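# Move red foam block or yellow sponge to desk

## Task

Check the counter located behind the shelving for a red foam block. If one is there, carry it to the desk. If none is there, carry the yellow sponge from the coffee table to the desk instead. Every other object must stay on the shelf, table or counter it started on. The task fails if the coffee table is not standing upright at the end, or if the robot has fallen or is left leaning. The object only counts as delivered if it rests on the desk by itself, not held there by the robot.

## Robot and tools

ROBOT. A Hello Robot Stretch 3 with one arm. It has a two-wheeled base, 0.33 m long and 0.34 m wide, that can drive straight or spin in place but cannot slide sideways. A lift carries the arm up and down a mast, and the arm telescopes out to the robot's right. To move the gripper forward or back, you drive the base. An on-the-spot turn pivots about a point 0.05 m behind the front edge, midway between the wheels. With the arm retracted and the wrist folded, the robot sweeps a circle of 0.28 m radius. An unfolded, level gripper reaches past that circle. The base is fast (0.30 m/s, 1.9 rad/s) only when stowed: lift_m under 0.30, arm_m under 0.03 and wrist_yaw_rad over 2.54. Otherwise it is capped at 0.10 m/s and 0.63 rad/s.

FRAMES. Base frame: origin on the floor between the drive wheels, x forward, y left, z up. hand_pose is reported in this frame, at the point where the closed fingertips meet. Odometry frame: the base frame as it was at the start. Heading is positive to the left, between -3.142 and 3.142.

execute_actions takes {"actions": [...]}, run in order. An empty list just returns the current state and pictures. Each action has the form {"robot": ..., "steps": n, "until": ...}. steps runs from 1 to 450 at 30 per second, and defaults to 1. {"steps": n} alone just waits. If any action is invalid or out of range, the whole call is rejected and nothing runs.
- base: exactly one key per command. translate_m is a relative distance in metres from where the base is when the command begins; positive is forward, |value| at most 1. rotate_rad is a relative turn in radians; positive is counter-clockwise (left), |value| at most 3.2.
- joints: absolute targets, named individually, and any joint left out keeps its current goal. lift_m 0 to 1.1 m, the arm's height. arm_m 0 to 0.52 m, the extension. wrist_yaw_rad -1.345 to 4.42: 0 lies along the arm, positive swings toward the front, 3.0 folds over the base. wrist_pitch_rad -1.57 to 0.451: 0 is level, negative tips the fingers down. wrist_roll_rad -2.911 to 2.911: 0 puts the fingers side by side. gripper_m -0.089 to 0.179: larger is wider, and the real gap is smaller than the value. head_pan_rad -3.953 to 1.73: 0 is forward, positive is left, -1.57 looks along the arm. head_tilt_rad -1.53 to 0.419: negative looks down.
- contact_limits: {"arm_m": effort%} from 1 to 100 sets how hard the arm may push before it halts. It applies until the next arm_m command.
- robot may instead be a list of up to 8 commands that run one after another, including {"pause_s": s} with s at most 15.
- {"robot": {"stop": true}} brakes everything and clears the queue.
Motions begin together and keep going across later actions and while you think. A new command takes over at once and discards the rest of any older queue.

until ends an action early once all its conditions are met. {"robot": {"status": "ended"}} waits for all motion and the queue to finish. Fields such as lift_m, arm_m_status, base_status, queue or refusals take [op, value], with op one of = != < <= > >=, or a status word. Use {"any": {"status": "ended"}} to stop when the first motion ends.

zoom_image: {"camera": head_camera|nav_camera|wrist_camera, "region": [x0,y0,x1,y1]} in image pixels, at most 504x504. head_camera and nav_camera turn with the head pan and tilt; wrist_camera rides on the gripper.

finished_scene: {"scene": n}, where n is the current scene number. It cannot be undone. Call it only after every motion has stopped.

RESULTS. base_status shows progress as (moved of goal). joint_goals and joint_status are given per joint. Status words: moving, done, off_target (came to rest away from its goal, often blocked), contact_stop (pushed into something and went slack), time_out, stopped, torque_fault (a wrist servo switched off for 10 s and the joint is limp), and not_commanded. refusals, queue and queue_left describe command handling, and "refused:", "dropped:" and "replaced:" lines explain them. on_its_own reports goals the robot changed by itself, slack or limp joints, loaded motors and base lean. base_tilt is the lean in degrees (forward and right positive). lidar_m gives 12 distances at 30-degree spacing: sector 1 is ahead, then counter-clockwise, 0.17 m above the floor, so it misses tabletops. wrist_depth_mm and head_depth_mm are 7x7 depth grids in mm. motor_effort is given in percent, and these readings are noisy. Odometry counts wheel slip as travel.

GRIPPING. To grasp, command gripper_m below the object's width. To let go, open at least 0.02 above the value where the fingers made contact. Neither the reading nor "done" proves you are holding the object, so check with the cameras.

CAUTIONS. Fold or unfold the wrist only with lift_m between 0.32 and 0.95, pitch -0.4 and roll near 0. After folding, the lift may go down to 0.25. With yaw below -0.4, keep pitch at -0.5 or lower. Pushing into something solid with the gripper higher than about 0.45 m can tip the robot, and so can a second push after a contact_stop. Never drive while the gripper is holding, hooking or pressing on something fixed. If the robot snags on furniture, back out of the last move in small steps; reversing is the riskiest direction. If it leans, free the gripper first, then lower lift_m to about 0.2. Avoid drops, slams and hard shoves, leave the coffee table upright, and put the object down gently so it rests on the desk by itself.

Each tool is called after "Request:" as name([rows], argument=value, ...), one row to a line, values as JSON.

## Session

I'll start by looking at the scene.

Request:
execute_actions(actions=[])

Scene clock: 0.00 s.
robot.base_odometry: x=+0.000 y=+0.000 heading=+0.000 (m, m, rad; robot's odometry frame)
robot.turned_by_wheels: +0.000 (rad since the last result)
robot.turned_by_imu: +0.000 (rad since the last result)
robot.base_tilt: forward=-0.6 right=-0.5 (deg)
robot.lidar_m: 0.83 1.58 1.47 1.48 1.08 1.13 1.57 1.54 2.27 1.32 0.88 0.82
robot.head_depth_mm: 848 1145 1145 1131 726 718 829 / 854 1182 1188 1177 757 745 1156 / 862 1237 1251 1221 790 776 1206 / 911 1113 1125 1093 825 813 1198 / 958 893 897 906 866 856 945 / 1770 2302 2283 2261 2266 2178 2014 / 1790 1996 2045 2043 2060 2093 2018
robot.base_status: not_commanded
robot.joint_positions: lift_m=+0.389 arm_m=+0.003 wrist_yaw_rad=+2.928 wrist_pitch_rad=-0.400 wrist_roll_rad=+0.015 gripper_m=+0.037 head_pan_rad=-0.016 head_tilt_rad=-0.014
robot.joint_goals: lift_m=+0.389 arm_m=+0.003 wrist_yaw_rad=+2.928 wrist_pitch_rad=-0.400 wrist_roll_rad=+0.015 gripper_m=+0.037 head_pan_rad=-0.016 head_tilt_rad=-0.014
robot.joint_status: lift_m=not_commanded arm_m=not_commanded wrist_yaw_rad=not_commanded wrist_pitch_rad=not_commanded wrist_roll_rad=not_commanded gripper_m=not_commanded head_pan_rad=not_commanded head_tilt_rad=not_commanded
robot.measured_speeds: translate_m=+0.000 rotate_rad=+0.000 lift_m=+0.000 arm_m=+0.000 wrist_yaw_rad=+0.000 wrist_pitch_rad=+0.000 wrist_roll_rad=+0.000 head_pan_rad=+0.000 head_tilt_rad=+0.000
robot: refusals=0 queue=idle queue_left=0
robot.motor_effort: left_wheel=+0 right_wheel=+0 lift_m=+27 arm_m=+1 wrist_yaw_rad=+0 wrist_pitch_rad=+7 wrist_roll_rad=+0 gripper_m=+0 head_pan_rad=+0 head_tilt_rad=+2 (%)
robot.hand_pose: x=+0.0268 y=+0.0737 z=+0.4058 quat_wxyz=(+0.215, +0.709, +0.065, +0.669) (m; robot's base frame)
robot.wrist_depth_mm: - - - - - - - / - - - - - - - / - - - - - - - / 889 - 924 975 965 - - / 750 753 810 767 801 796 823 / 619 643 - 656 675 658 682 / 542 547 543 556 563 570 582
pictures: head_camera (sideways: a quarter turn clockwise sets it upright), nav_camera (sideways: a quarter turn counterclockwise sets it upright), wrist_camera
Images, in order (width x height): head_camera 896x504, nav_camera 672x504, wrist_camera 644x364.

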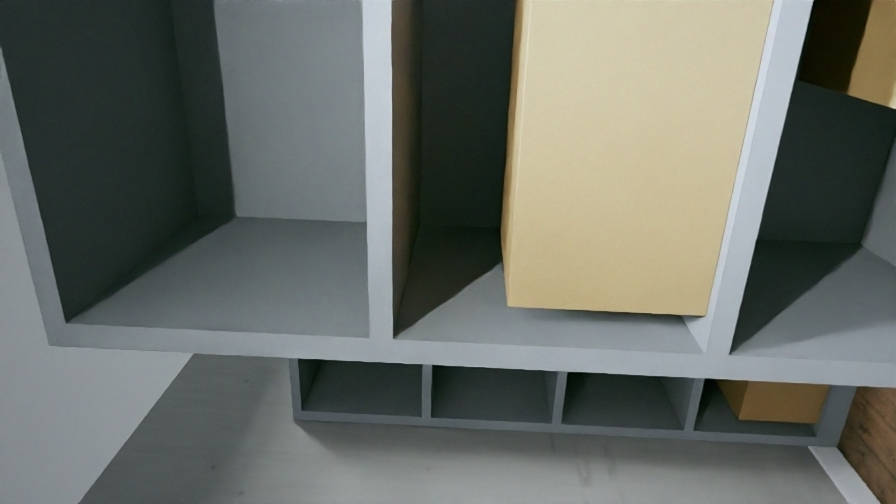

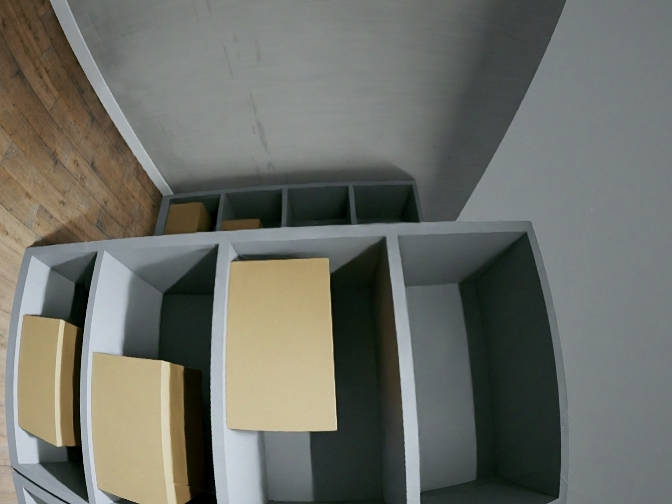

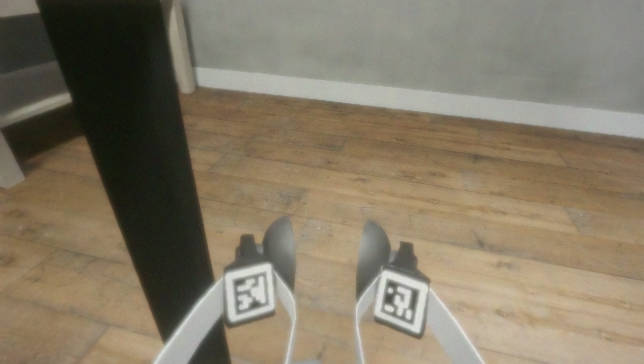

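Request:
execute_actions([
  {"robot": {"joints": {"head_pan_rad": 1.2, "head_tilt_rad": -0.5}}, "steps": 100, "until": {"robot": {"status": "ended"}}},
])

Request:
execute_actions([
  {"robot": {"joints": {"head_pan_rad": -1.2, "head_tilt_rad": -0.5}}, "steps": 100, "until": {"robot": {"status": "ended"}}},
])

Request:
execute_actions([
  {"robot": {"joints": {"head_pan_rad": -2.6, "head_tilt_rad": -0.5}}, "steps": 100, "until": {"robot": {"status": "ended"}}},
])

Request:
execute_actions([
  {"robot": {"joints": {"head_pan_rad": -3.8, "head_tilt_rad": -0.5}}, "steps": 100, "until": {"robot": {"status": "ended"}}},
])

Scene clock: 9.47 s.
robot.base_odometry: x=+0.000 y=+0.000 heading=+0.000 (m, m, rad; robot's odometry frame)
robot.turned_by_wheels: +0.000 (rad since the last result)
robot.turned_by_imu: +0.001 (rad since the last result)
robot.base_tilt: forward=-0.6 right=-0.5 (deg)
robot.lidar_m: 0.83 1.58 1.47 1.48 1.08 1.13 1.57 1.54 2.27 1.33 0.88 0.82
robot.head_depth_mm: 1194 1293 1405 1526 1694 1644 1333 / 1198 1305 1410 1545 1715 1635 1325 / 1214 1306 1426 1550 1727 1617 1320 / 1206 1303 1429 1566 1757 1615 1313 / 1212 1308 1446 1587 1764 1591 1308 / 1226 1326 1437 1596 1766 1592 1299 / 1232 1335 1445 1608 1797 1587 1294
robot.base_status: not_commanded
robot.joint_positions: lift_m=+0.389 arm_m=+0.003 wrist_yaw_rad=+2.928 wrist_pitch_rad=-0.400 wrist_roll_rad=+0.015 gripper_m=+0.037 head_pan_rad=+1.193 head_tilt_rad=-0.494
robot.joint_goals: lift_m=+0.389 arm_m=+0.003 wrist_yaw_rad=+2.928 wrist_pitch_rad=-0.400 wrist_roll_rad=+0.015 gripper_m=+0.037 head_pan_rad=+1.200 head_tilt_rad=-0.500
robot.joint_status: lift_m=not_commanded arm_m=not_commanded wrist_yaw_rad=not_commanded wrist_pitch_rad=not_commanded wrist_roll_rad=not_commanded gripper_m=not_commanded head_pan_rad=done head_tilt_rad=done
robot.measured_speeds: translate_m=+0.000 rotate_rad=+0.000 lift_m=+0.000 arm_m=+0.000 wrist_yaw_rad=+0.000 wrist_pitch_rad=+0.000 wrist_roll_rad=+0.000 head_pan_rad=+0.000 head_tilt_rad=+0.000
robot: refusals=0 queue=done queue_left=0
robot.motor_effort: left_wheel=+0(0) right_wheel=+1(1) lift_m=+27(27) arm_m=+1(1) wrist_yaw_rad=-1(0) wrist_pitch_rad=+7(7) wrist_roll_rad=+1(1) gripper_m=+1(1) head_pan_rad=+3(37) head_tilt_rad=-5(39) (%)
robot.hand_pose: x=+0.0268 y=+0.0737 z=+0.4058 quat_wxyz=(+0.215, +0.709, +0.065, +0.669) (m; robot's base frame)
robot.wrist_depth_mm: - - - - - - - / - - - - - - - / - - - - - - - / 910 - 934 - 996 - - / 745 766 793 787 794 795 816 / 645 635 - 646 671 687 677 / 551 550 551 568 561 574 567
pictures: head_camera (sideways: a quarter turn clockwise sets it upright), nav_camera (sideways: a quarter turn counterclockwise sets it upright), wrist_camera
camera_calibration (this result's frames):
head_camera: T_world_to_cam=[[-0.117576, -0.413072, -0.903077, 1.19034], [-0.932449, 0.358769, -0.0427023, 0.0607413], [0.341635, 0.837052, -0.427351, 0.510065], [0, 0, 0, 1]] pos_world=[0.0223371, 0.0429507, 1.29553]
nav_camera: T_world_to_cam=[[0.179664, 0.404781, 0.89659, -1.12611], [0.937309, -0.347108, -0.031115, 0.0890013], [0.298619, 0.845972, -0.441768, 0.530443], [0, 0, 0, 1]] pos_world=[-0.0395005, 0.0379829, 1.24676]
wrist_camera: T_world_to_cam=[[0.982118, -0.188089, 0.00818988, -0.0132644], [-0.0917294, -0.516052, -0.851632, 0.423637], [0.164409, 0.835651, -0.524077, 0.308039], [0, 0, 0, 1]] pos_world=[0.00124268, -0.0412895, 0.522328]
Images, in order (width x height): head_camera 896x504, nav_camera 672x504, wrist_camera 644x364.

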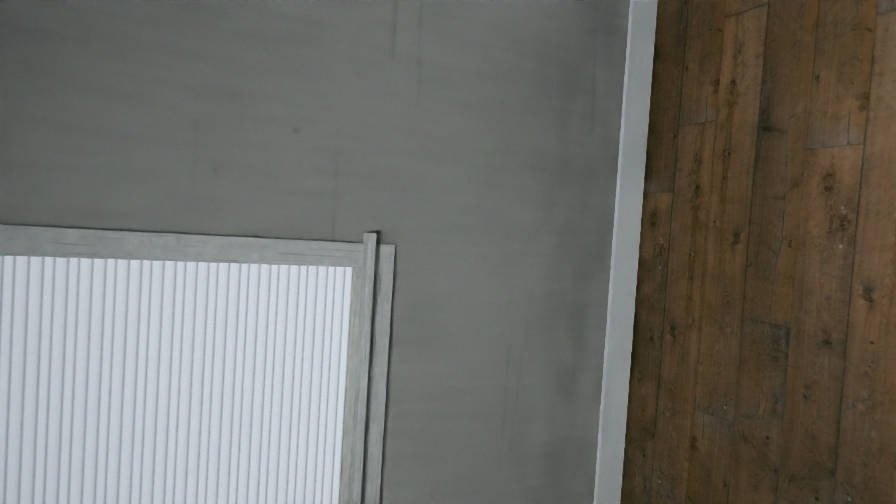

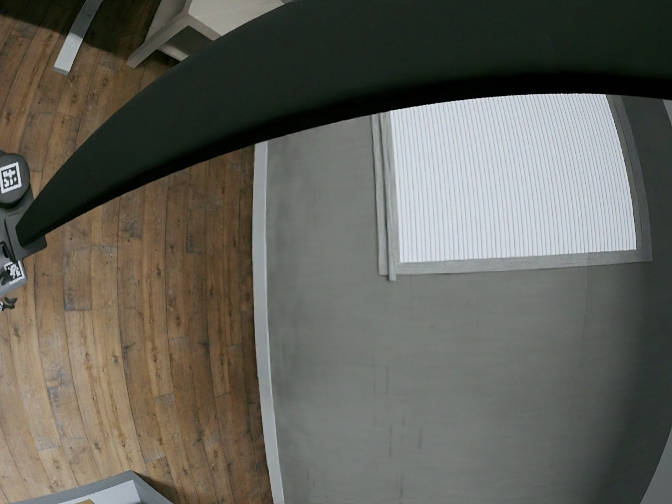

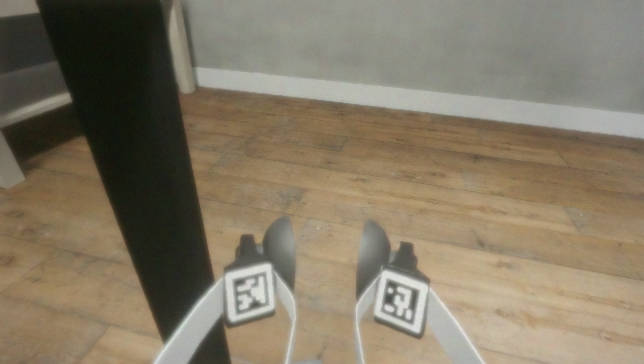

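Scene clock: 11.20 s.
robot.base_odometry: x=+0.000 y=+0.000 heading=+0.000 (m, m, rad; robot's odometry frame)
robot.turned_by_wheels: +0.000 (rad since the last result)
robot.turned_by_imu: +0.000 (rad since the last result)
robot.base_tilt: forward=-0.6 right=-0.5 (deg)
robot.lidar_m: 0.83 1.58 1.47 1.48 1.08 1.13 1.58 1.53 2.26 1.32 0.88 0.82
robot.head_depth_mm: 1249 1670 1827 1972 2046 1644 1332 / 1286 1308 1435 1625 1863 1639 1327 / 1382 1154 1222 1688 1744 1604 1321 / 1373 1077 1123 1725 1407 1502 1312 / 1142 1208 1179 1610 1333 1403 1309 / 949 1291 973 1452 1074 1195 1239 / 700 753 821 909 1019 1158 1223
robot.base_status: not_commanded
robot.joint_positions: lift_m=+0.389 arm_m=+0.003 wrist_yaw_rad=+2.928 wrist_pitch_rad=-0.400 wrist_roll_rad=+0.015 gripper_m=+0.037 head_pan_rad=-1.193 head_tilt_rad=-0.494
robot.joint_goals: lift_m=+0.389 arm_m=+0.003 wrist_yaw_rad=+2.928 wrist_pitch_rad=-0.400 wrist_roll_rad=+0.015 gripper_m=+0.037 head_pan_rad=-1.200 head_tilt_rad=-0.500
robot.joint_status: lift_m=not_commanded arm_m=not_commanded wrist_yaw_rad=not_commanded wrist_pitch_rad=not_commanded wrist_roll_rad=not_commanded gripper_m=not_commanded head_pan_rad=done head_tilt_rad=done
robot.measured_speeds: translate_m=+0.000 rotate_rad=+0.000 lift_m=+0.000 arm_m=+0.000 wrist_yaw_rad=+0.000 wrist_pitch_rad=+0.000 wrist_roll_rad=+0.000 head_pan_rad=+0.000 head_tilt_rad=+0.000
robot: refusals=0 queue=done queue_left=0
robot.motor_effort: left_wheel=+0(0) right_wheel=+0(1) lift_m=+27(27) arm_m=+1(1) wrist_yaw_rad=+0(0) wrist_pitch_rad=+7(7) wrist_roll_rad=+1(1) gripper_m=+1(0) head_pan_rad=-4(37) head_tilt_rad=-4(4) (%)
robot.hand_pose: x=+0.0268 y=+0.0737 z=+0.4058 quat_wxyz=(+0.215, +0.709, +0.065, +0.669) (m; robot's base frame)
robot.wrist_depth_mm: - - - - - - - / - - - - - - - / - - - - - - - / 924 - 961 960 991 - - / 751 737 813 778 804 785 827 / 639 639 - 641 676 679 681 / 541 532 546 575 546 574 584
pictures: head_camera (sideways: a quarter turn clockwise sets it upright), nav_camera (sideways: a quarter turn counterclockwise sets it upright), wrist_camera
camera_calibration (this result's frames):
head_camera: T_world_to_cam=[[-0.197945, 0.381426, -0.902957, 1.19067], [0.924529, 0.378712, -0.0426994, 0.0494097], [0.325674, -0.843263, -0.427603, 0.510491], [0, 0, 0, 1]] pos_world=[0.0237531, -0.0423864, 1.29552]
nav_camera: T_world_to_cam=[[0.147085, -0.417989, 0.896466, -1.12575], [-0.920073, -0.39051, -0.0311215, 0.10034], [0.363087, -0.820236, -0.442018, 0.530375], [0, 0, 0, 1]] pos_world=[0.0653293, 0.00366498, 1.24676]
wrist_camera: T_world_to_cam=[[0.982118, -0.188089, 0.00818978, -0.0132643], [-0.0917295, -0.516051, -0.851632, 0.423637], [0.164409, 0.835651, -0.524077, 0.308039], [0, 0, 0, 1]] pos_world=[0.00124269, -0.0412895, 0.522328]
Images, in order (width x height): head_camera 896x504, nav_camera 672x504, wrist_camera 644x364.

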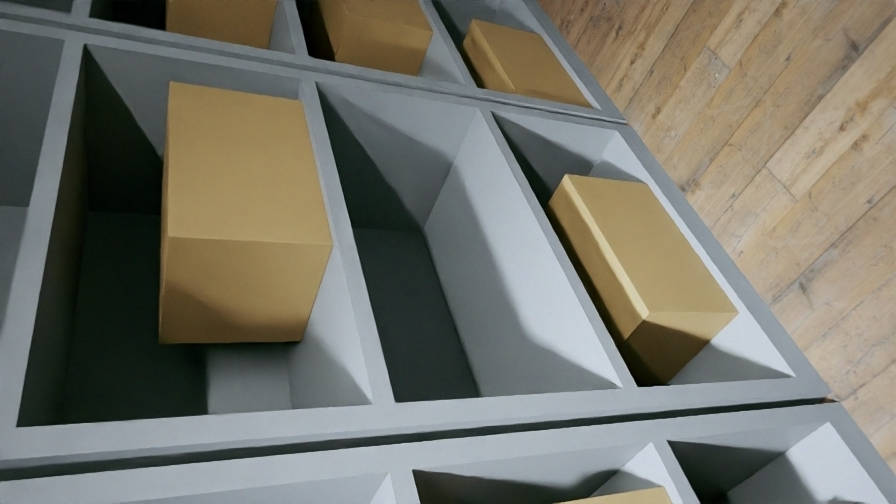

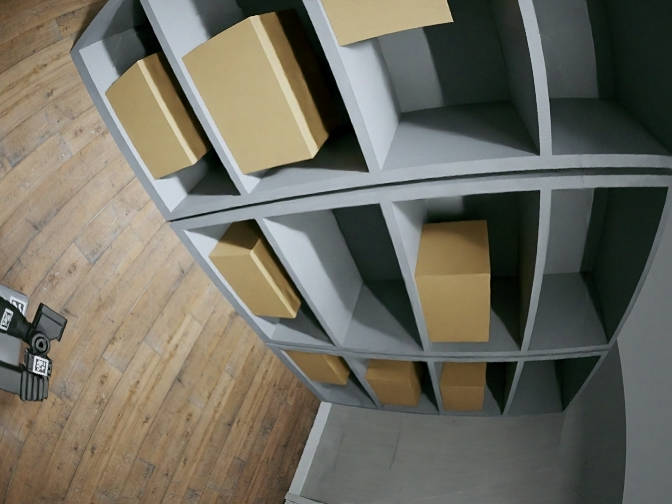

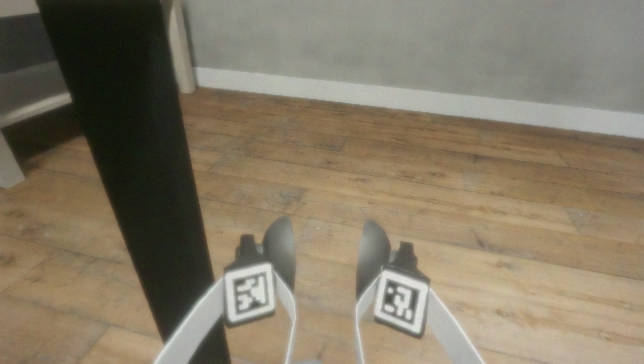

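Scene clock: 12.47 s.
robot.base_odometry: x=+0.000 y=+0.000 heading=+0.000 (m, m, rad; robot's odometry frame)
robot.turned_by_wheels: +0.000 (rad since the last result)
robot.turned_by_imu: +0.000 (rad since the last result)
robot.base_tilt: forward=-0.6 right=-0.5 (deg)
robot.lidar_m: 0.83 1.59 1.47 1.49 1.08 1.13 1.58 1.54 2.27 1.32 0.88 0.82
robot.head_depth_mm: 1653 1724 1791 1369 1894 1645 1337 / 1828 1935 2043 1347 1896 1620 1325 / 2068 2207 2366 1512 1999 1628 1317 / 2288 2447 2664 2627 2090 1601 1315 / 2190 2332 2561 2728 2071 1607 1305 / 2023 2190 2366 2542 2050 1589 1302 / 1926 2055 2203 2405 2039 1586 1292
robot.base_status: not_commanded
robot.joint_positions: lift_m=+0.389 arm_m=+0.003 wrist_yaw_rad=+2.928 wrist_pitch_rad=-0.400 wrist_roll_rad=+0.015 gripper_m=+0.037 head_pan_rad=-2.593 head_tilt_rad=-0.494
robot.joint_goals: lift_m=+0.389 arm_m=+0.003 wrist_yaw_rad=+2.928 wrist_pitch_rad=-0.400 wrist_roll_rad=+0.015 gripper_m=+0.037 head_pan_rad=-2.600 head_tilt_rad=-0.500
robot.joint_status: lift_m=not_commanded arm_m=not_commanded wrist_yaw_rad=not_commanded wrist_pitch_rad=not_commanded wrist_roll_rad=not_commanded gripper_m=not_commanded head_pan_rad=done head_tilt_rad=done
robot.measured_speeds: translate_m=+0.000 rotate_rad=+0.000 lift_m=+0.000 arm_m=+0.000 wrist_yaw_rad=+0.000 wrist_pitch_rad=+0.000 wrist_roll_rad=+0.000 head_pan_rad=+0.000 head_tilt_rad=+0.000
robot: refusals=0 queue=done queue_left=0
robot.motor_effort: left_wheel=+0(0) right_wheel=+1(1) lift_m=+26(27) arm_m=+1(1) wrist_yaw_rad=+0(0) wrist_pitch_rad=+7(6) wrist_roll_rad=+1(0) gripper_m=-1(1) head_pan_rad=-3(36) head_tilt_rad=-5(6) (%)
robot.hand_pose: x=+0.0268 y=+0.0737 z=+0.4058 quat_wxyz=(+0.215, +0.709, +0.065, +0.669) (m; robot's base frame)
robot.wrist_depth_mm: - - - - - - - / - - - - - - - / - - - - - - - / 910 - 931 - 997 - - / 747 745 794 812 817 790 811 / 640 631 - 644 674 661 684 / 549 550 538 558 544 582 581
pictures: head_camera (sideways: a quarter turn clockwise sets it upright), nav_camera (sideways: a quarter turn counterclockwise sets it upright), wrist_camera
camera_calibration (this result's frames):
head_camera: T_world_to_cam=[[0.342257, 0.259911, -0.902943, 1.18736], [0.530344, -0.846706, -0.042699, 0.0518138], [-0.775626, -0.464257, -0.427634, 0.517248], [0, 0, 0, 1]] pos_world=[-0.032669, -0.0246005, 1.29552]
nav_camera: T_world_to_cam=[[-0.386932, -0.216006, 0.896451, -1.12248], [-0.541211, 0.840311, -0.0311223, 0.0980298], [-0.746575, -0.497212, -0.442048, 0.537183], [0, 0, 0, 1]] pos_world=[0.0197804, -0.0577435, 1.24676]
wrist_camera: T_world_to_cam=[[0.982118, -0.18809, 0.00818989, -0.0132644], [-0.0917295, -0.516052, -0.851632, 0.423637], [0.16441, 0.835651, -0.524077, 0.308039], [0, 0, 0, 1]] pos_world=[0.00124271, -0.0412895, 0.522328]
Images, in order (width x height): head_camera 896x504, nav_camera 672x504, wrist_camera 644x364.

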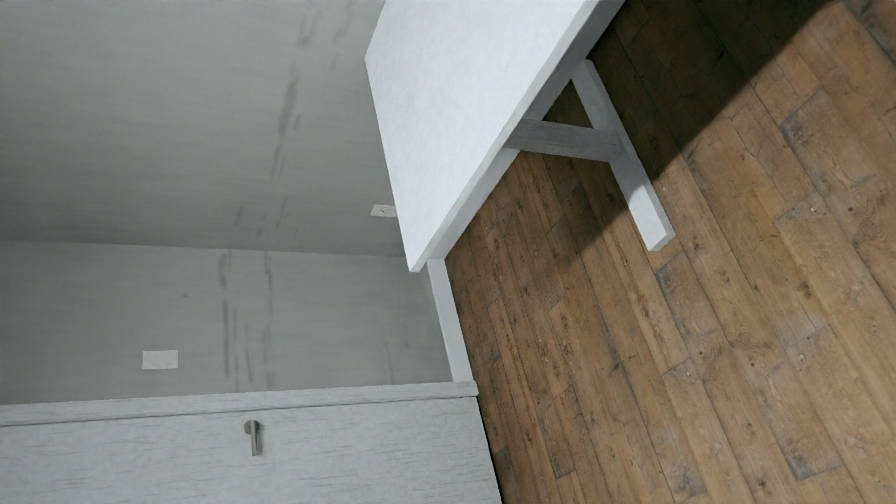

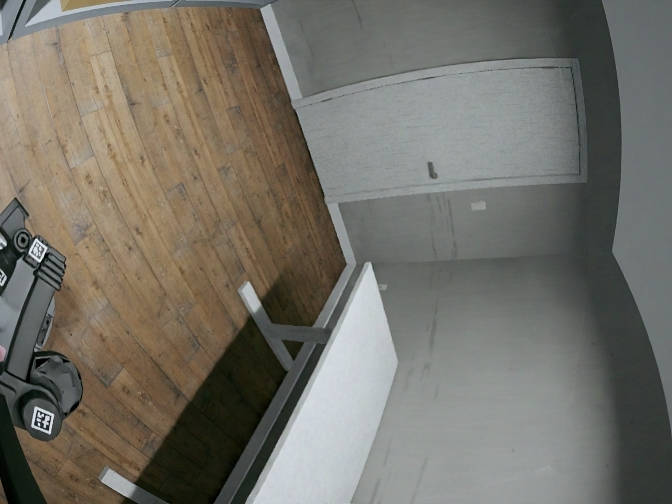

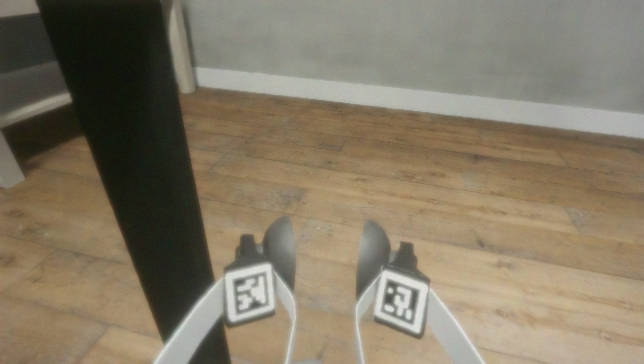

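Scene clock: 13.67 s.
robot.base_odometry: x=+0.000 y=+0.000 heading=+0.000 (m, m, rad; robot's odometry frame)
robot.turned_by_wheels: +0.000 (rad since the last result)
robot.turned_by_imu: +0.000 (rad since the last result)
robot.base_tilt: forward=-0.6 right=-0.6 (deg)
robot.lidar_m: 0.83 1.58 1.47 1.48 1.08 1.13 1.58 1.54 2.27 1.32 0.88 0.82
robot.head_depth_mm: 1415 1540 1681 1825 - - - / 1374 1509 1657 1770 1445 1539 1370 / 1351 1478 1610 1736 1575 1522 1322 / 1316 1433 1567 1397 1063 1614 1311 / 1306 1415 1535 1304 1013 1543 1305 / 1276 1367 1490 1291 1001 1581 1302 / 1248 1347 1455 1276 989 1576 1290
robot.base_status: not_commanded
robot.joint_positions: lift_m=+0.389 arm_m=+0.003 wrist_yaw_rad=+2.928 wrist_pitch_rad=-0.400 wrist_roll_rad=+0.015 gripper_m=+0.037 head_pan_rad=-3.793 head_tilt_rad=-0.494
robot.joint_goals: lift_m=+0.389 arm_m=+0.003 wrist_yaw_rad=+2.928 wrist_pitch_rad=-0.400 wrist_roll_rad=+0.015 gripper_m=+0.037 head_pan_rad=-3.800 head_tilt_rad=-0.500
robot.joint_status: lift_m=not_commanded arm_m=not_commanded wrist_yaw_rad=not_commanded wrist_pitch_rad=not_commanded wrist_roll_rad=not_commanded gripper_m=not_commanded head_pan_rad=done head_tilt_rad=done
robot.measured_speeds: translate_m=+0.000 rotate_rad=+0.000 lift_m=+0.000 arm_m=+0.000 wrist_yaw_rad=+0.000 wrist_pitch_rad=+0.000 wrist_roll_rad=+0.000 head_pan_rad=+0.000 head_tilt_rad=+0.000
robot: refusals=0 queue=done queue_left=0
robot.motor_effort: left_wheel=+0(0) right_wheel=+1(1) lift_m=+26(27) arm_m=+1(1) wrist_yaw_rad=+0(1) wrist_pitch_rad=+7(7) wrist_roll_rad=+1(0) gripper_m=+0(1) head_pan_rad=-4(38) head_tilt_rad=-5(6) (%)
robot.hand_pose: x=+0.0268 y=+0.0737 z=+0.4058 quat_wxyz=(+0.215, +0.709, +0.065, +0.669) (m; robot's base frame)
robot.wrist_depth_mm: - - - - - - - / - - - - - - - / - - - - - - - / 929 - 942 948 974 - - / 735 757 810 800 796 808 814 / 631 645 - 661 673 690 684 / 542 546 552 560 549 568 579
pictures: head_camera (sideways: a quarter turn clockwise sets it upright), nav_camera (sideways: a quarter turn counterclockwise sets it upright), wrist_camera
camera_calibration (this result's frames):
head_camera: T_world_to_cam=[[0.366284, -0.224828, -0.902933, 1.1872], [-0.596988, -0.801113, -0.0426987, 0.0586902], [-0.713752, 0.554681, -0.427654, 0.516898], [0, 0, 0, 1]] pos_world=[-0.0308767, 0.02722, 1.29552]
nav_camera: T_world_to_cam=[[-0.341551, 0.282377, 0.896441, -1.12274], [0.587091, 0.808923, -0.0311228, 0.0911479], [-0.73394, 0.515662, -0.442069, 0.537133], [0, 0, 0, 1]] pos_world=[-0.042761, -0.0336753, 1.24676]
wrist_camera: T_world_to_cam=[[0.982118, -0.188089, 0.00818983, -0.0132643], [-0.0917293, -0.516052, -0.851632, 0.423637], [0.164409, 0.835651, -0.524077, 0.308039], [0, 0, 0, 1]] pos_world=[0.00124266, -0.0412895, 0.522328]
Images, in order (width x height): head_camera 896x504, nav_camera 672x504, wrist_camera 644x364.

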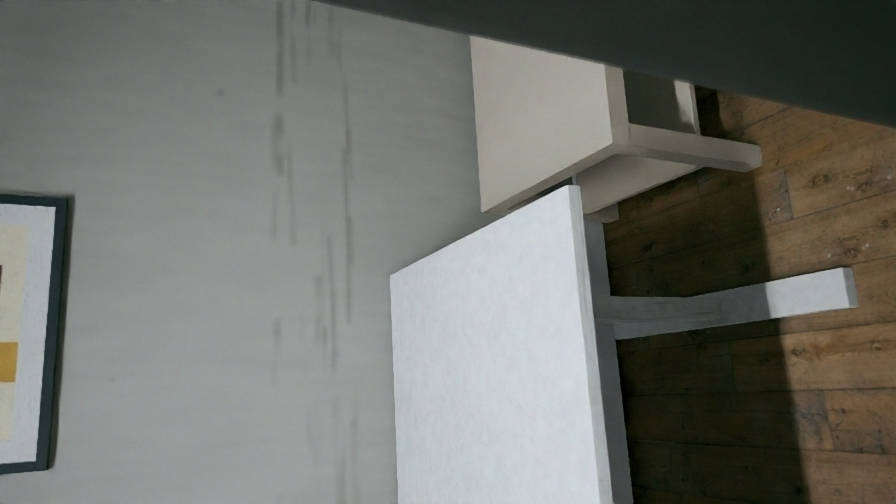

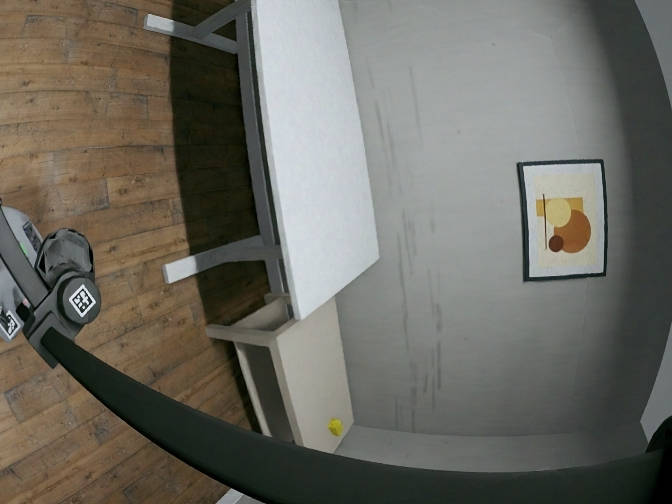

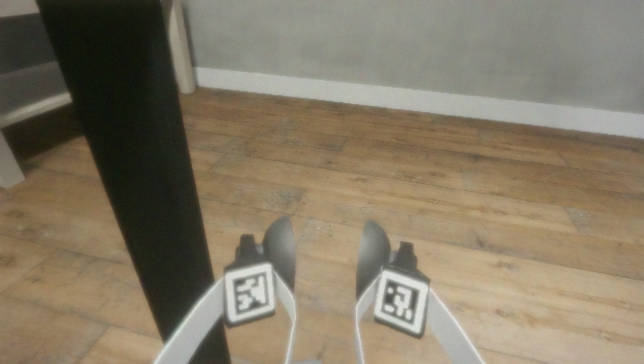

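Request:
execute_actions([
  {"robot": [{"joints": {"lift_m": 0.27, "head_pan_rad": -0.6, "head_tilt_rad": -0.5}}, {"base": {"rotate_rad": 0.57}}, {"base": {"translate_m": 1.0}}, {"base": {"translate_m": 0.18}}], "steps": 450, "until": {"robot": {"status": "ended"}}},
])

Scene clock: 44.50 s.
robot.base_odometry: x=+0.993 y=+0.637 heading=+0.570 (m, m, rad; robot's odometry frame)
robot.turned_by_wheels: +0.570 (rad since the last result)
robot.turned_by_imu: +0.571 (rad since the last result)
robot.base_tilt: forward=-0.6 right=-0.6 (deg)
robot.lidar_m: 0.53 0.50 0.51 0.66 1.52 1.68 2.71 0.85 0.49 0.62 1.22 0.77
robot.head_depth_mm: 1290 1424 1423 1245 1309 1497 1338 / 1329 1480 1532 1300 1434 1494 1323 / 1169 1400 1431 1662 1507 1563 1317 / 1035 1128 1239 1374 1543 1598 1317 / 862 926 1005 1097 1219 1366 1309 / 721 770 823 886 958 1054 1159 / 623 658 699 743 794 849 923
robot.base_status: done (translate_m +0.1800 of +0.1800)
robot.joint_positions: lift_m=+0.271 arm_m=+0.003 wrist_yaw_rad=+2.928 wrist_pitch_rad=-0.400 wrist_roll_rad=+0.015 gripper_m=+0.037 head_pan_rad=-0.607 head_tilt_rad=-0.495
robot.joint_goals: lift_m=+0.270 arm_m=+0.003 wrist_yaw_rad=+2.928 wrist_pitch_rad=-0.400 wrist_roll_rad=+0.015 gripper_m=+0.037 head_pan_rad=-0.600 head_tilt_rad=-0.500
robot.joint_status: lift_m=done arm_m=not_commanded wrist_yaw_rad=not_commanded wrist_pitch_rad=not_commanded wrist_roll_rad=not_commanded gripper_m=not_commanded head_pan_rad=done head_tilt_rad=done
robot.measured_speeds: translate_m=+0.000 rotate_rad=+0.000 lift_m=+0.000 arm_m=+0.000 wrist_yaw_rad=+0.000 wrist_pitch_rad=+0.000 wrist_roll_rad=+0.000 head_pan_rad=+0.000 head_tilt_rad=+0.000
robot: refusals=0 queue=done queue_left=0
robot.motor_effort: left_wheel=-1(6) right_wheel=+2(10) lift_m=+10(27) arm_m=+1(1) wrist_yaw_rad=+0(0) wrist_pitch_rad=+7(6) wrist_roll_rad=+0(0) gripper_m=+0(0) head_pan_rad=+3(38) head_tilt_rad=-4(5) (%)
robot.hand_pose: x=+0.0268 y=+0.0737 z=+0.2874 quat_wxyz=(+0.215, +0.709, +0.065, +0.669) (m; robot's base frame)
robot.wrist_depth_mm: - - 919 689 544 450 381 / - - - 730 581 470 397 / 902 - 968 779 610 495 416 / 720 - 752 745 637 529 436 / 584 574 607 604 611 538 454 / 491 497 - 515 523 514 471 / - - - 449 425 447 450
pictures: head_camera (sideways: a quarter turn clockwise sets it upright), nav_camera (sideways: a quarter turn counterclockwise sets it upright), wrist_camera
camera_calibration (this result's frames):
head_camera: T_world_to_cam=[[-0.37653, 0.208905, -0.902543, 1.19122], [0.561, 0.826714, -0.0426889, 0.0516137], [0.737227, -0.522401, -0.428479, 0.509119], [0, 0, 0, 1]] pos_world=[0.0442378, -0.0255574, 1.29548]
nav_camera: T_world_to_cam=[[0.354358, -0.267486, 0.896037, -1.12646], [-0.550823, -0.834041, -0.0311441, 0.0981168], [0.755662, -0.482521, -0.442886, 0.52911], [0, 0, 0, 1]] pos_world=[0.0533851, 0.0358286, 1.24674]
wrist_camera: T_world_to_cam=[[0.982118, -0.18809, 0.00818938, -0.0122954], [-0.091733, -0.516067, -0.851622, 0.322813], [0.164407, 0.835642, -0.524093, 0.246007], [0, 0, 0, 1]] pos_world=[0.00124269, -0.0412932, 0.403946]
Images, in order (width x height): head_camera 896x504, nav_camera 672x504, wrist_camera 644x364.

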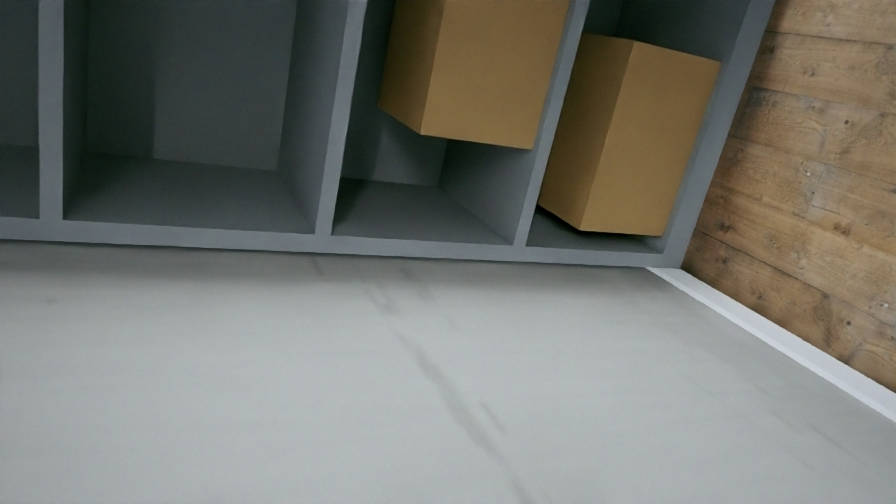

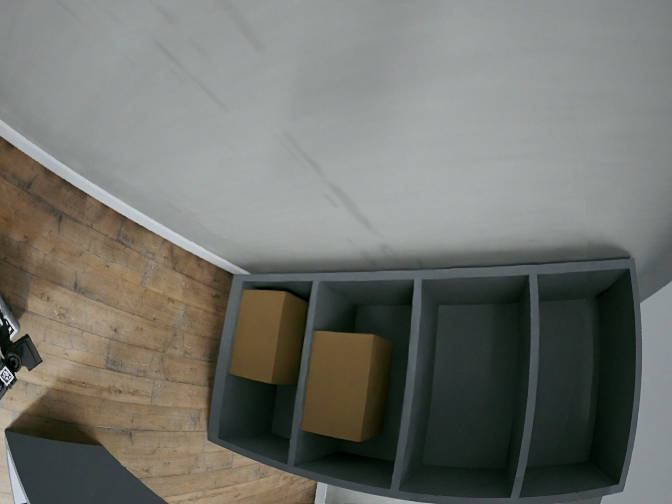

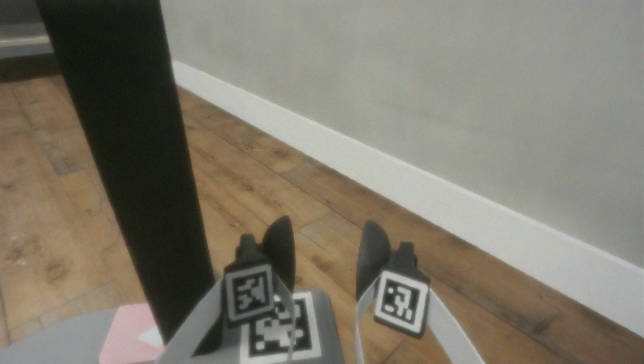

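Request:
execute_actions([
  {"robot": [{"base": {"rotate_rad": -0.97}, "joints": {"head_pan_rad": -1.2, "head_tilt_rad": -0.4}}, {"base": {"translate_m": 0.8}}], "steps": 450, "until": {"robot": {"status": "ended"}}},
])

Scene clock: 58.83 s.
robot.base_odometry: x=+1.730 y=+0.325 heading=-0.400 (m, m, rad; robot's odometry frame)
robot.turned_by_wheels: -0.970 (rad since the last result)
robot.turned_by_imu: -0.966 (rad since the last result)
robot.base_tilt: forward=-0.6 right=-0.5 (deg)
robot.lidar_m: 0.43 0.44 0.51 0.49 0.51 0.70 2.01 0.66 0.52 0.82 0.57 0.57
robot.head_depth_mm: 2691 2795 2986 3180 2417 1792 1425 / 2801 2980 3139 3314 2417 1766 1415 / 2951 3065 3282 3412 2406 1761 1409 / 3032 3279 3018 3099 2354 1756 1404 / 2971 3159 2502 2422 2334 1730 1398 / 2539 2654 2134 1973 2118 1737 1387 / 2182 2305 2092 1691 1794 640 696
robot.base_status: done (translate_m +0.8000 of +0.8000)
robot.joint_positions: lift_m=+0.271 arm_m=+0.003 wrist_yaw_rad=+2.928 wrist_pitch_rad=-0.400 wrist_roll_rad=+0.015 gripper_m=+0.037 head_pan_rad=-1.193 head_tilt_rad=-0.408
robot.joint_goals: lift_m=+0.270 arm_m=+0.003 wrist_yaw_rad=+2.928 wrist_pitch_rad=-0.400 wrist_roll_rad=+0.015 gripper_m=+0.037 head_pan_rad=-1.200 head_tilt_rad=-0.400
robot.joint_status: lift_m=done arm_m=not_commanded wrist_yaw_rad=not_commanded wrist_pitch_rad=not_commanded wrist_roll_rad=not_commanded gripper_m=not_commanded head_pan_rad=done head_tilt_rad=done
robot.measured_speeds: translate_m=+0.000 rotate_rad=+0.000 lift_m=+0.000 arm_m=+0.000 wrist_yaw_rad=+0.000 wrist_pitch_rad=+0.000 wrist_roll_rad=+0.000 head_pan_rad=+0.000 head_tilt_rad=+0.000
robot: refusals=0 queue=done queue_left=0
robot.motor_effort: left_wheel=+1(7) right_wheel=-2(6) lift_m=+10(9) arm_m=+1(1) wrist_yaw_rad=+0(0) wrist_pitch_rad=+7(7) wrist_roll_rad=+0(0) gripper_m=-1(1) head_pan_rad=-3(32) head_tilt_rad=+4(18) (%)
robot.hand_pose: x=+0.0268 y=+0.0737 z=+0.2874 quat_wxyz=(+0.215, +0.709, +0.065, +0.669) (m; robot's base frame)
robot.wrist_depth_mm: 437 - 472 494 510 521 483 / 470 - 505 532 549 554 434 / 505 - 547 566 601 596 445 / 549 - 601 631 666 628 444 / 558 566 610 601 620 565 449 / 484 486 - 522 524 515 430 / - - - 445 426 443 426
pictures: head_camera (sideways: a quarter turn clockwise sets it upright), nav_camera (sideways: a quarter turn counterclockwise sets it upright), wrist_camera
camera_calibration (this result's frames):
head_camera: T_world_to_cam=[[-0.168822, 0.308394, -0.936158, 1.23382], [0.926008, 0.374993, -0.0434599, 0.0503956], [0.33765, -0.874227, -0.348882, 0.407974], [0, 0, 0, 1]] pos_world=[0.0238765, -0.0427371, 1.29957]
nav_camera: T_world_to_cam=[[0.118135, -0.345404, 0.930989, -1.17062], [-0.919248, -0.392607, -0.0290151, 0.0975959], [0.375535, -0.852382, -0.363892, 0.428633], [0, 0, 0, 1]] pos_world=[0.0670395, -0.000661277, 1.24864]
wrist_camera: T_world_to_cam=[[0.982118, -0.188089, 0.00818954, -0.0122969], [-0.0917327, -0.516067, -0.851622, 0.322809], [0.164407, 0.835642, -0.524093, 0.246014], [0, 0, 0, 1]] pos_world=[0.00124266, -0.0413014, 0.403946]
Images, in order (width x height): head_camera 896x504, nav_camera 672x504, wrist_camera 644x364.

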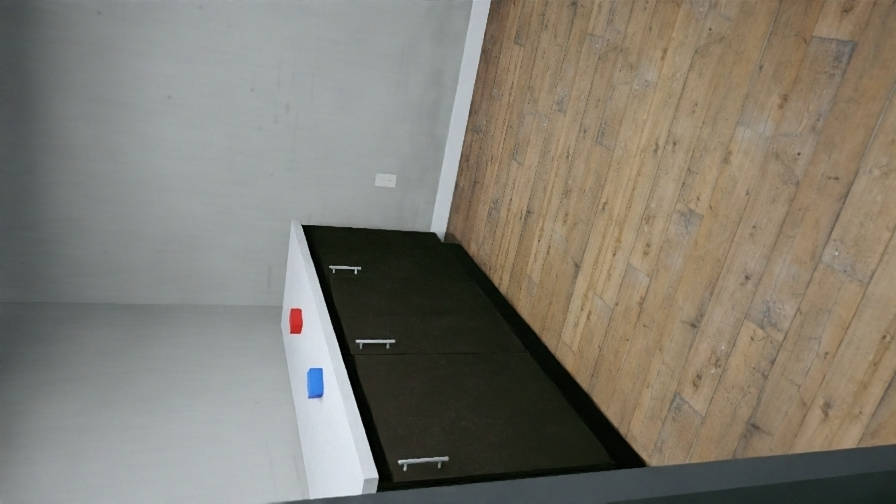

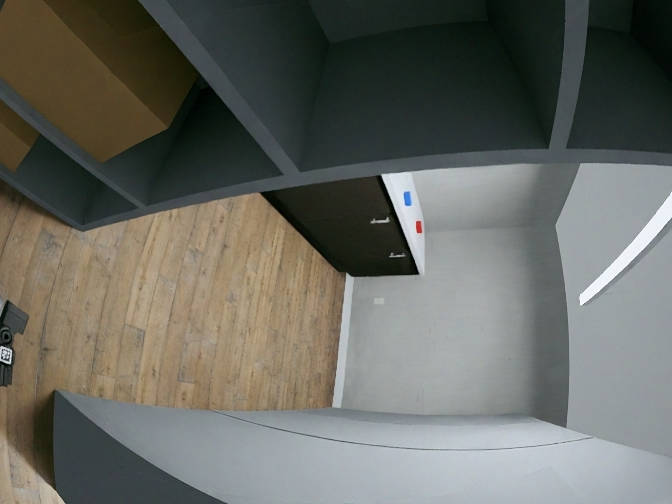

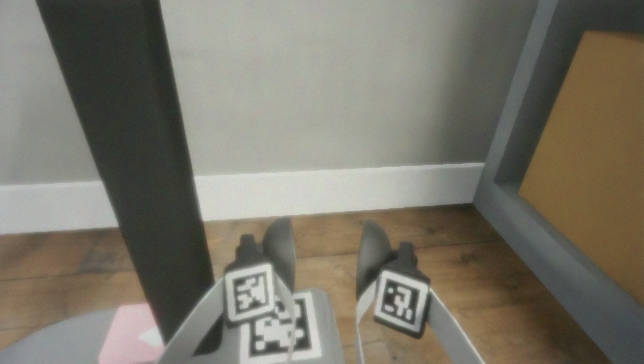

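Request:
zoom_image(camera="head_camera", region=[240, 200, 480, 504])

Region (240, 200, 480, 504) of head_camera's 896x504 image, scaled by 1.658, with more detail than that image has; it fills the left 398 columns of this view, and the rest is white.

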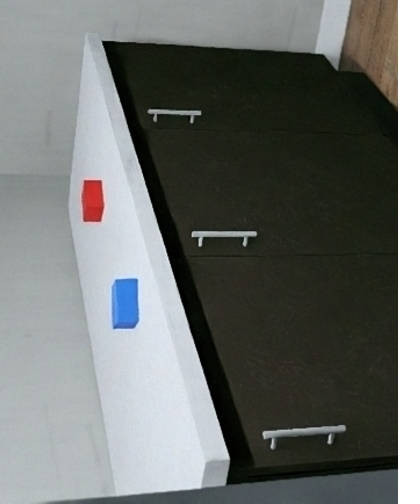

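Request:
execute_actions([
  {"robot": [{"base": {"rotate_rad": -1.305}, "joints": {"head_pan_rad": 0.3, "head_tilt_rad": -0.6}}, {"base": {"translate_m": 1.0}}], "steps": 450, "until": {"robot": {"status": "ended"}}},
])

Scene clock: 101.37 s.
robot.base_odometry: x=+1.597 y=-0.666 heading=-1.705 (m, m, rad; robot's odometry frame)
robot.turned_by_wheels: -1.305 (rad since the last result)
robot.turned_by_imu: -1.299 (rad since the last result)
robot.base_tilt: forward=-0.6 right=-0.5 (deg)
robot.lidar_m: 1.67 1.00 0.92 1.47 0.59 0.53 1.44 0.56 0.49 0.49 0.58 1.03
robot.head_depth_mm: 1940 2107 2283 2410 1887 1506 1258 / 2076 2213 2373 2489 1876 1488 1246 / 2191 2255 1871 2155 1861 1489 1239 / 2117 2105 1560 1790 1841 1480 1236 / 1849 1903 1336 1498 1708 1465 1232 / 1666 1736 1212 1285 1427 1464 1220 / 1508 1569 1096 1126 1234 1382 1221
robot.base_status: done (translate_m +1.0000 of +1.0000)
robot.joint_positions: lift_m=+0.271 arm_m=+0.003 wrist_yaw_rad=+2.928 wrist_pitch_rad=-0.400 wrist_roll_rad=+0.015 gripper_m=+0.037 head_pan_rad=+0.293 head_tilt_rad=-0.594
robot.joint_goals: lift_m=+0.270 arm_m=+0.003 wrist_yaw_rad=+2.928 wrist_pitch_rad=-0.400 wrist_roll_rad=+0.015 gripper_m=+0.037 head_pan_rad=+0.300 head_tilt_rad=-0.600
robot.joint_status: lift_m=done arm_m=not_commanded wrist_yaw_rad=not_commanded wrist_pitch_rad=not_commanded wrist_roll_rad=not_commanded gripper_m=not_commanded head_pan_rad=done head_tilt_rad=done
robot.measured_speeds: translate_m=+0.000 rotate_rad=+0.000 lift_m=+0.000 arm_m=+0.000 wrist_yaw_rad=+0.000 wrist_pitch_rad=+0.000 wrist_roll_rad=+0.000 head_pan_rad=+0.000 head_tilt_rad=+0.000
robot: refusals=0 queue=done queue_left=0
robot.motor_effort: left_wheel=+1(8) right_wheel=-2(8) lift_m=+9(10) arm_m=+1(1) wrist_yaw_rad=+0(0) wrist_pitch_rad=+7(7) wrist_roll_rad=+1(1) gripper_m=+0(1) head_pan_rad=+4(37) head_tilt_rad=-5(28) (%)
robot.hand_pose: x=+0.0268 y=+0.0736 z=+0.2874 quat_wxyz=(+0.215, +0.709, +0.065, +0.669) (m; robot's base frame)
robot.wrist_depth_mm: 525 - - - - 800 747 / 538 - - - - 857 833 / 576 - 966 - - 957 932 / 582 - 748 762 796 752 808 / 552 561 622 616 636 605 631 / 493 492 - 515 524 520 522 / - - - 454 432 444 449
pictures: head_camera (sideways: a quarter turn clockwise sets it upright), nav_camera (sideways: a quarter turn counterclockwise sets it upright), wrist_camera
camera_calibration (this result's frames):
head_camera: T_world_to_cam=[[-0.480885, -0.190168, -0.855912, 1.13103], [-0.302811, 0.95215, -0.0414187, 0.0552238], [0.822833, 0.239262, -0.51546, 0.621776], [0, 0, 0, 1]] pos_world=[0.0490017, 0.0137373, 1.29085]
nav_camera: T_world_to_cam=[[0.512304, 0.136177, 0.847939, -1.06469], [0.30785, -0.950852, -0.0332908, 0.0956695], [0.801731, 0.278093, -0.529047, 0.640939], [0, 0, 0, 1]] pos_world=[0.00213229, 0.0577132, 1.24506]
wrist_camera: T_world_to_cam=[[0.982118, -0.188089, 0.00818947, -0.0122993], [-0.0917326, -0.516067, -0.851622, 0.322802], [0.164407, 0.835642, -0.524093, 0.246025], [0, 0, 0, 1]] pos_world=[0.00124263, -0.0413142, 0.403946]
Images, in order (width x height): head_camera 896x504, nav_camera 672x504, wrist_camera 644x364.

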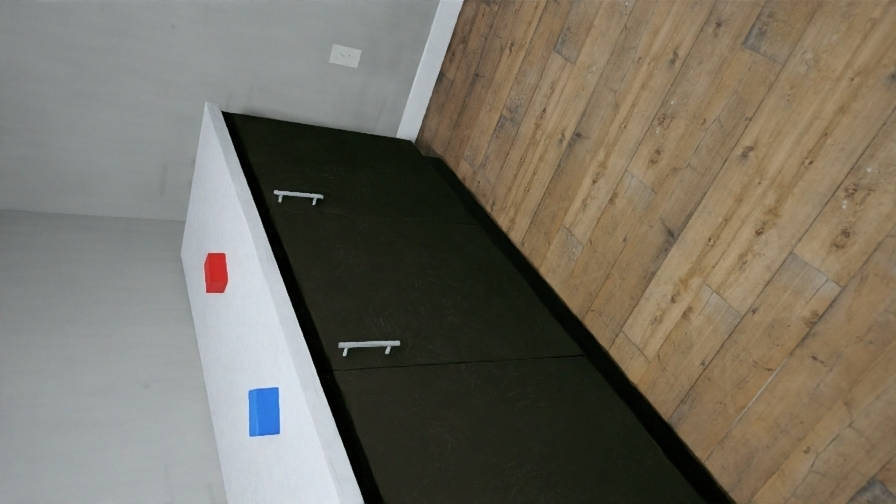

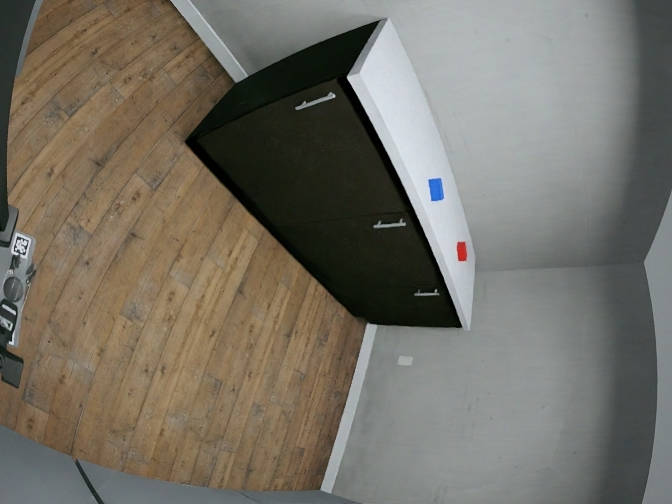

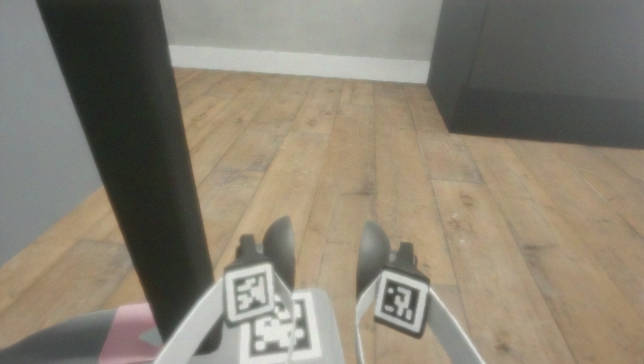

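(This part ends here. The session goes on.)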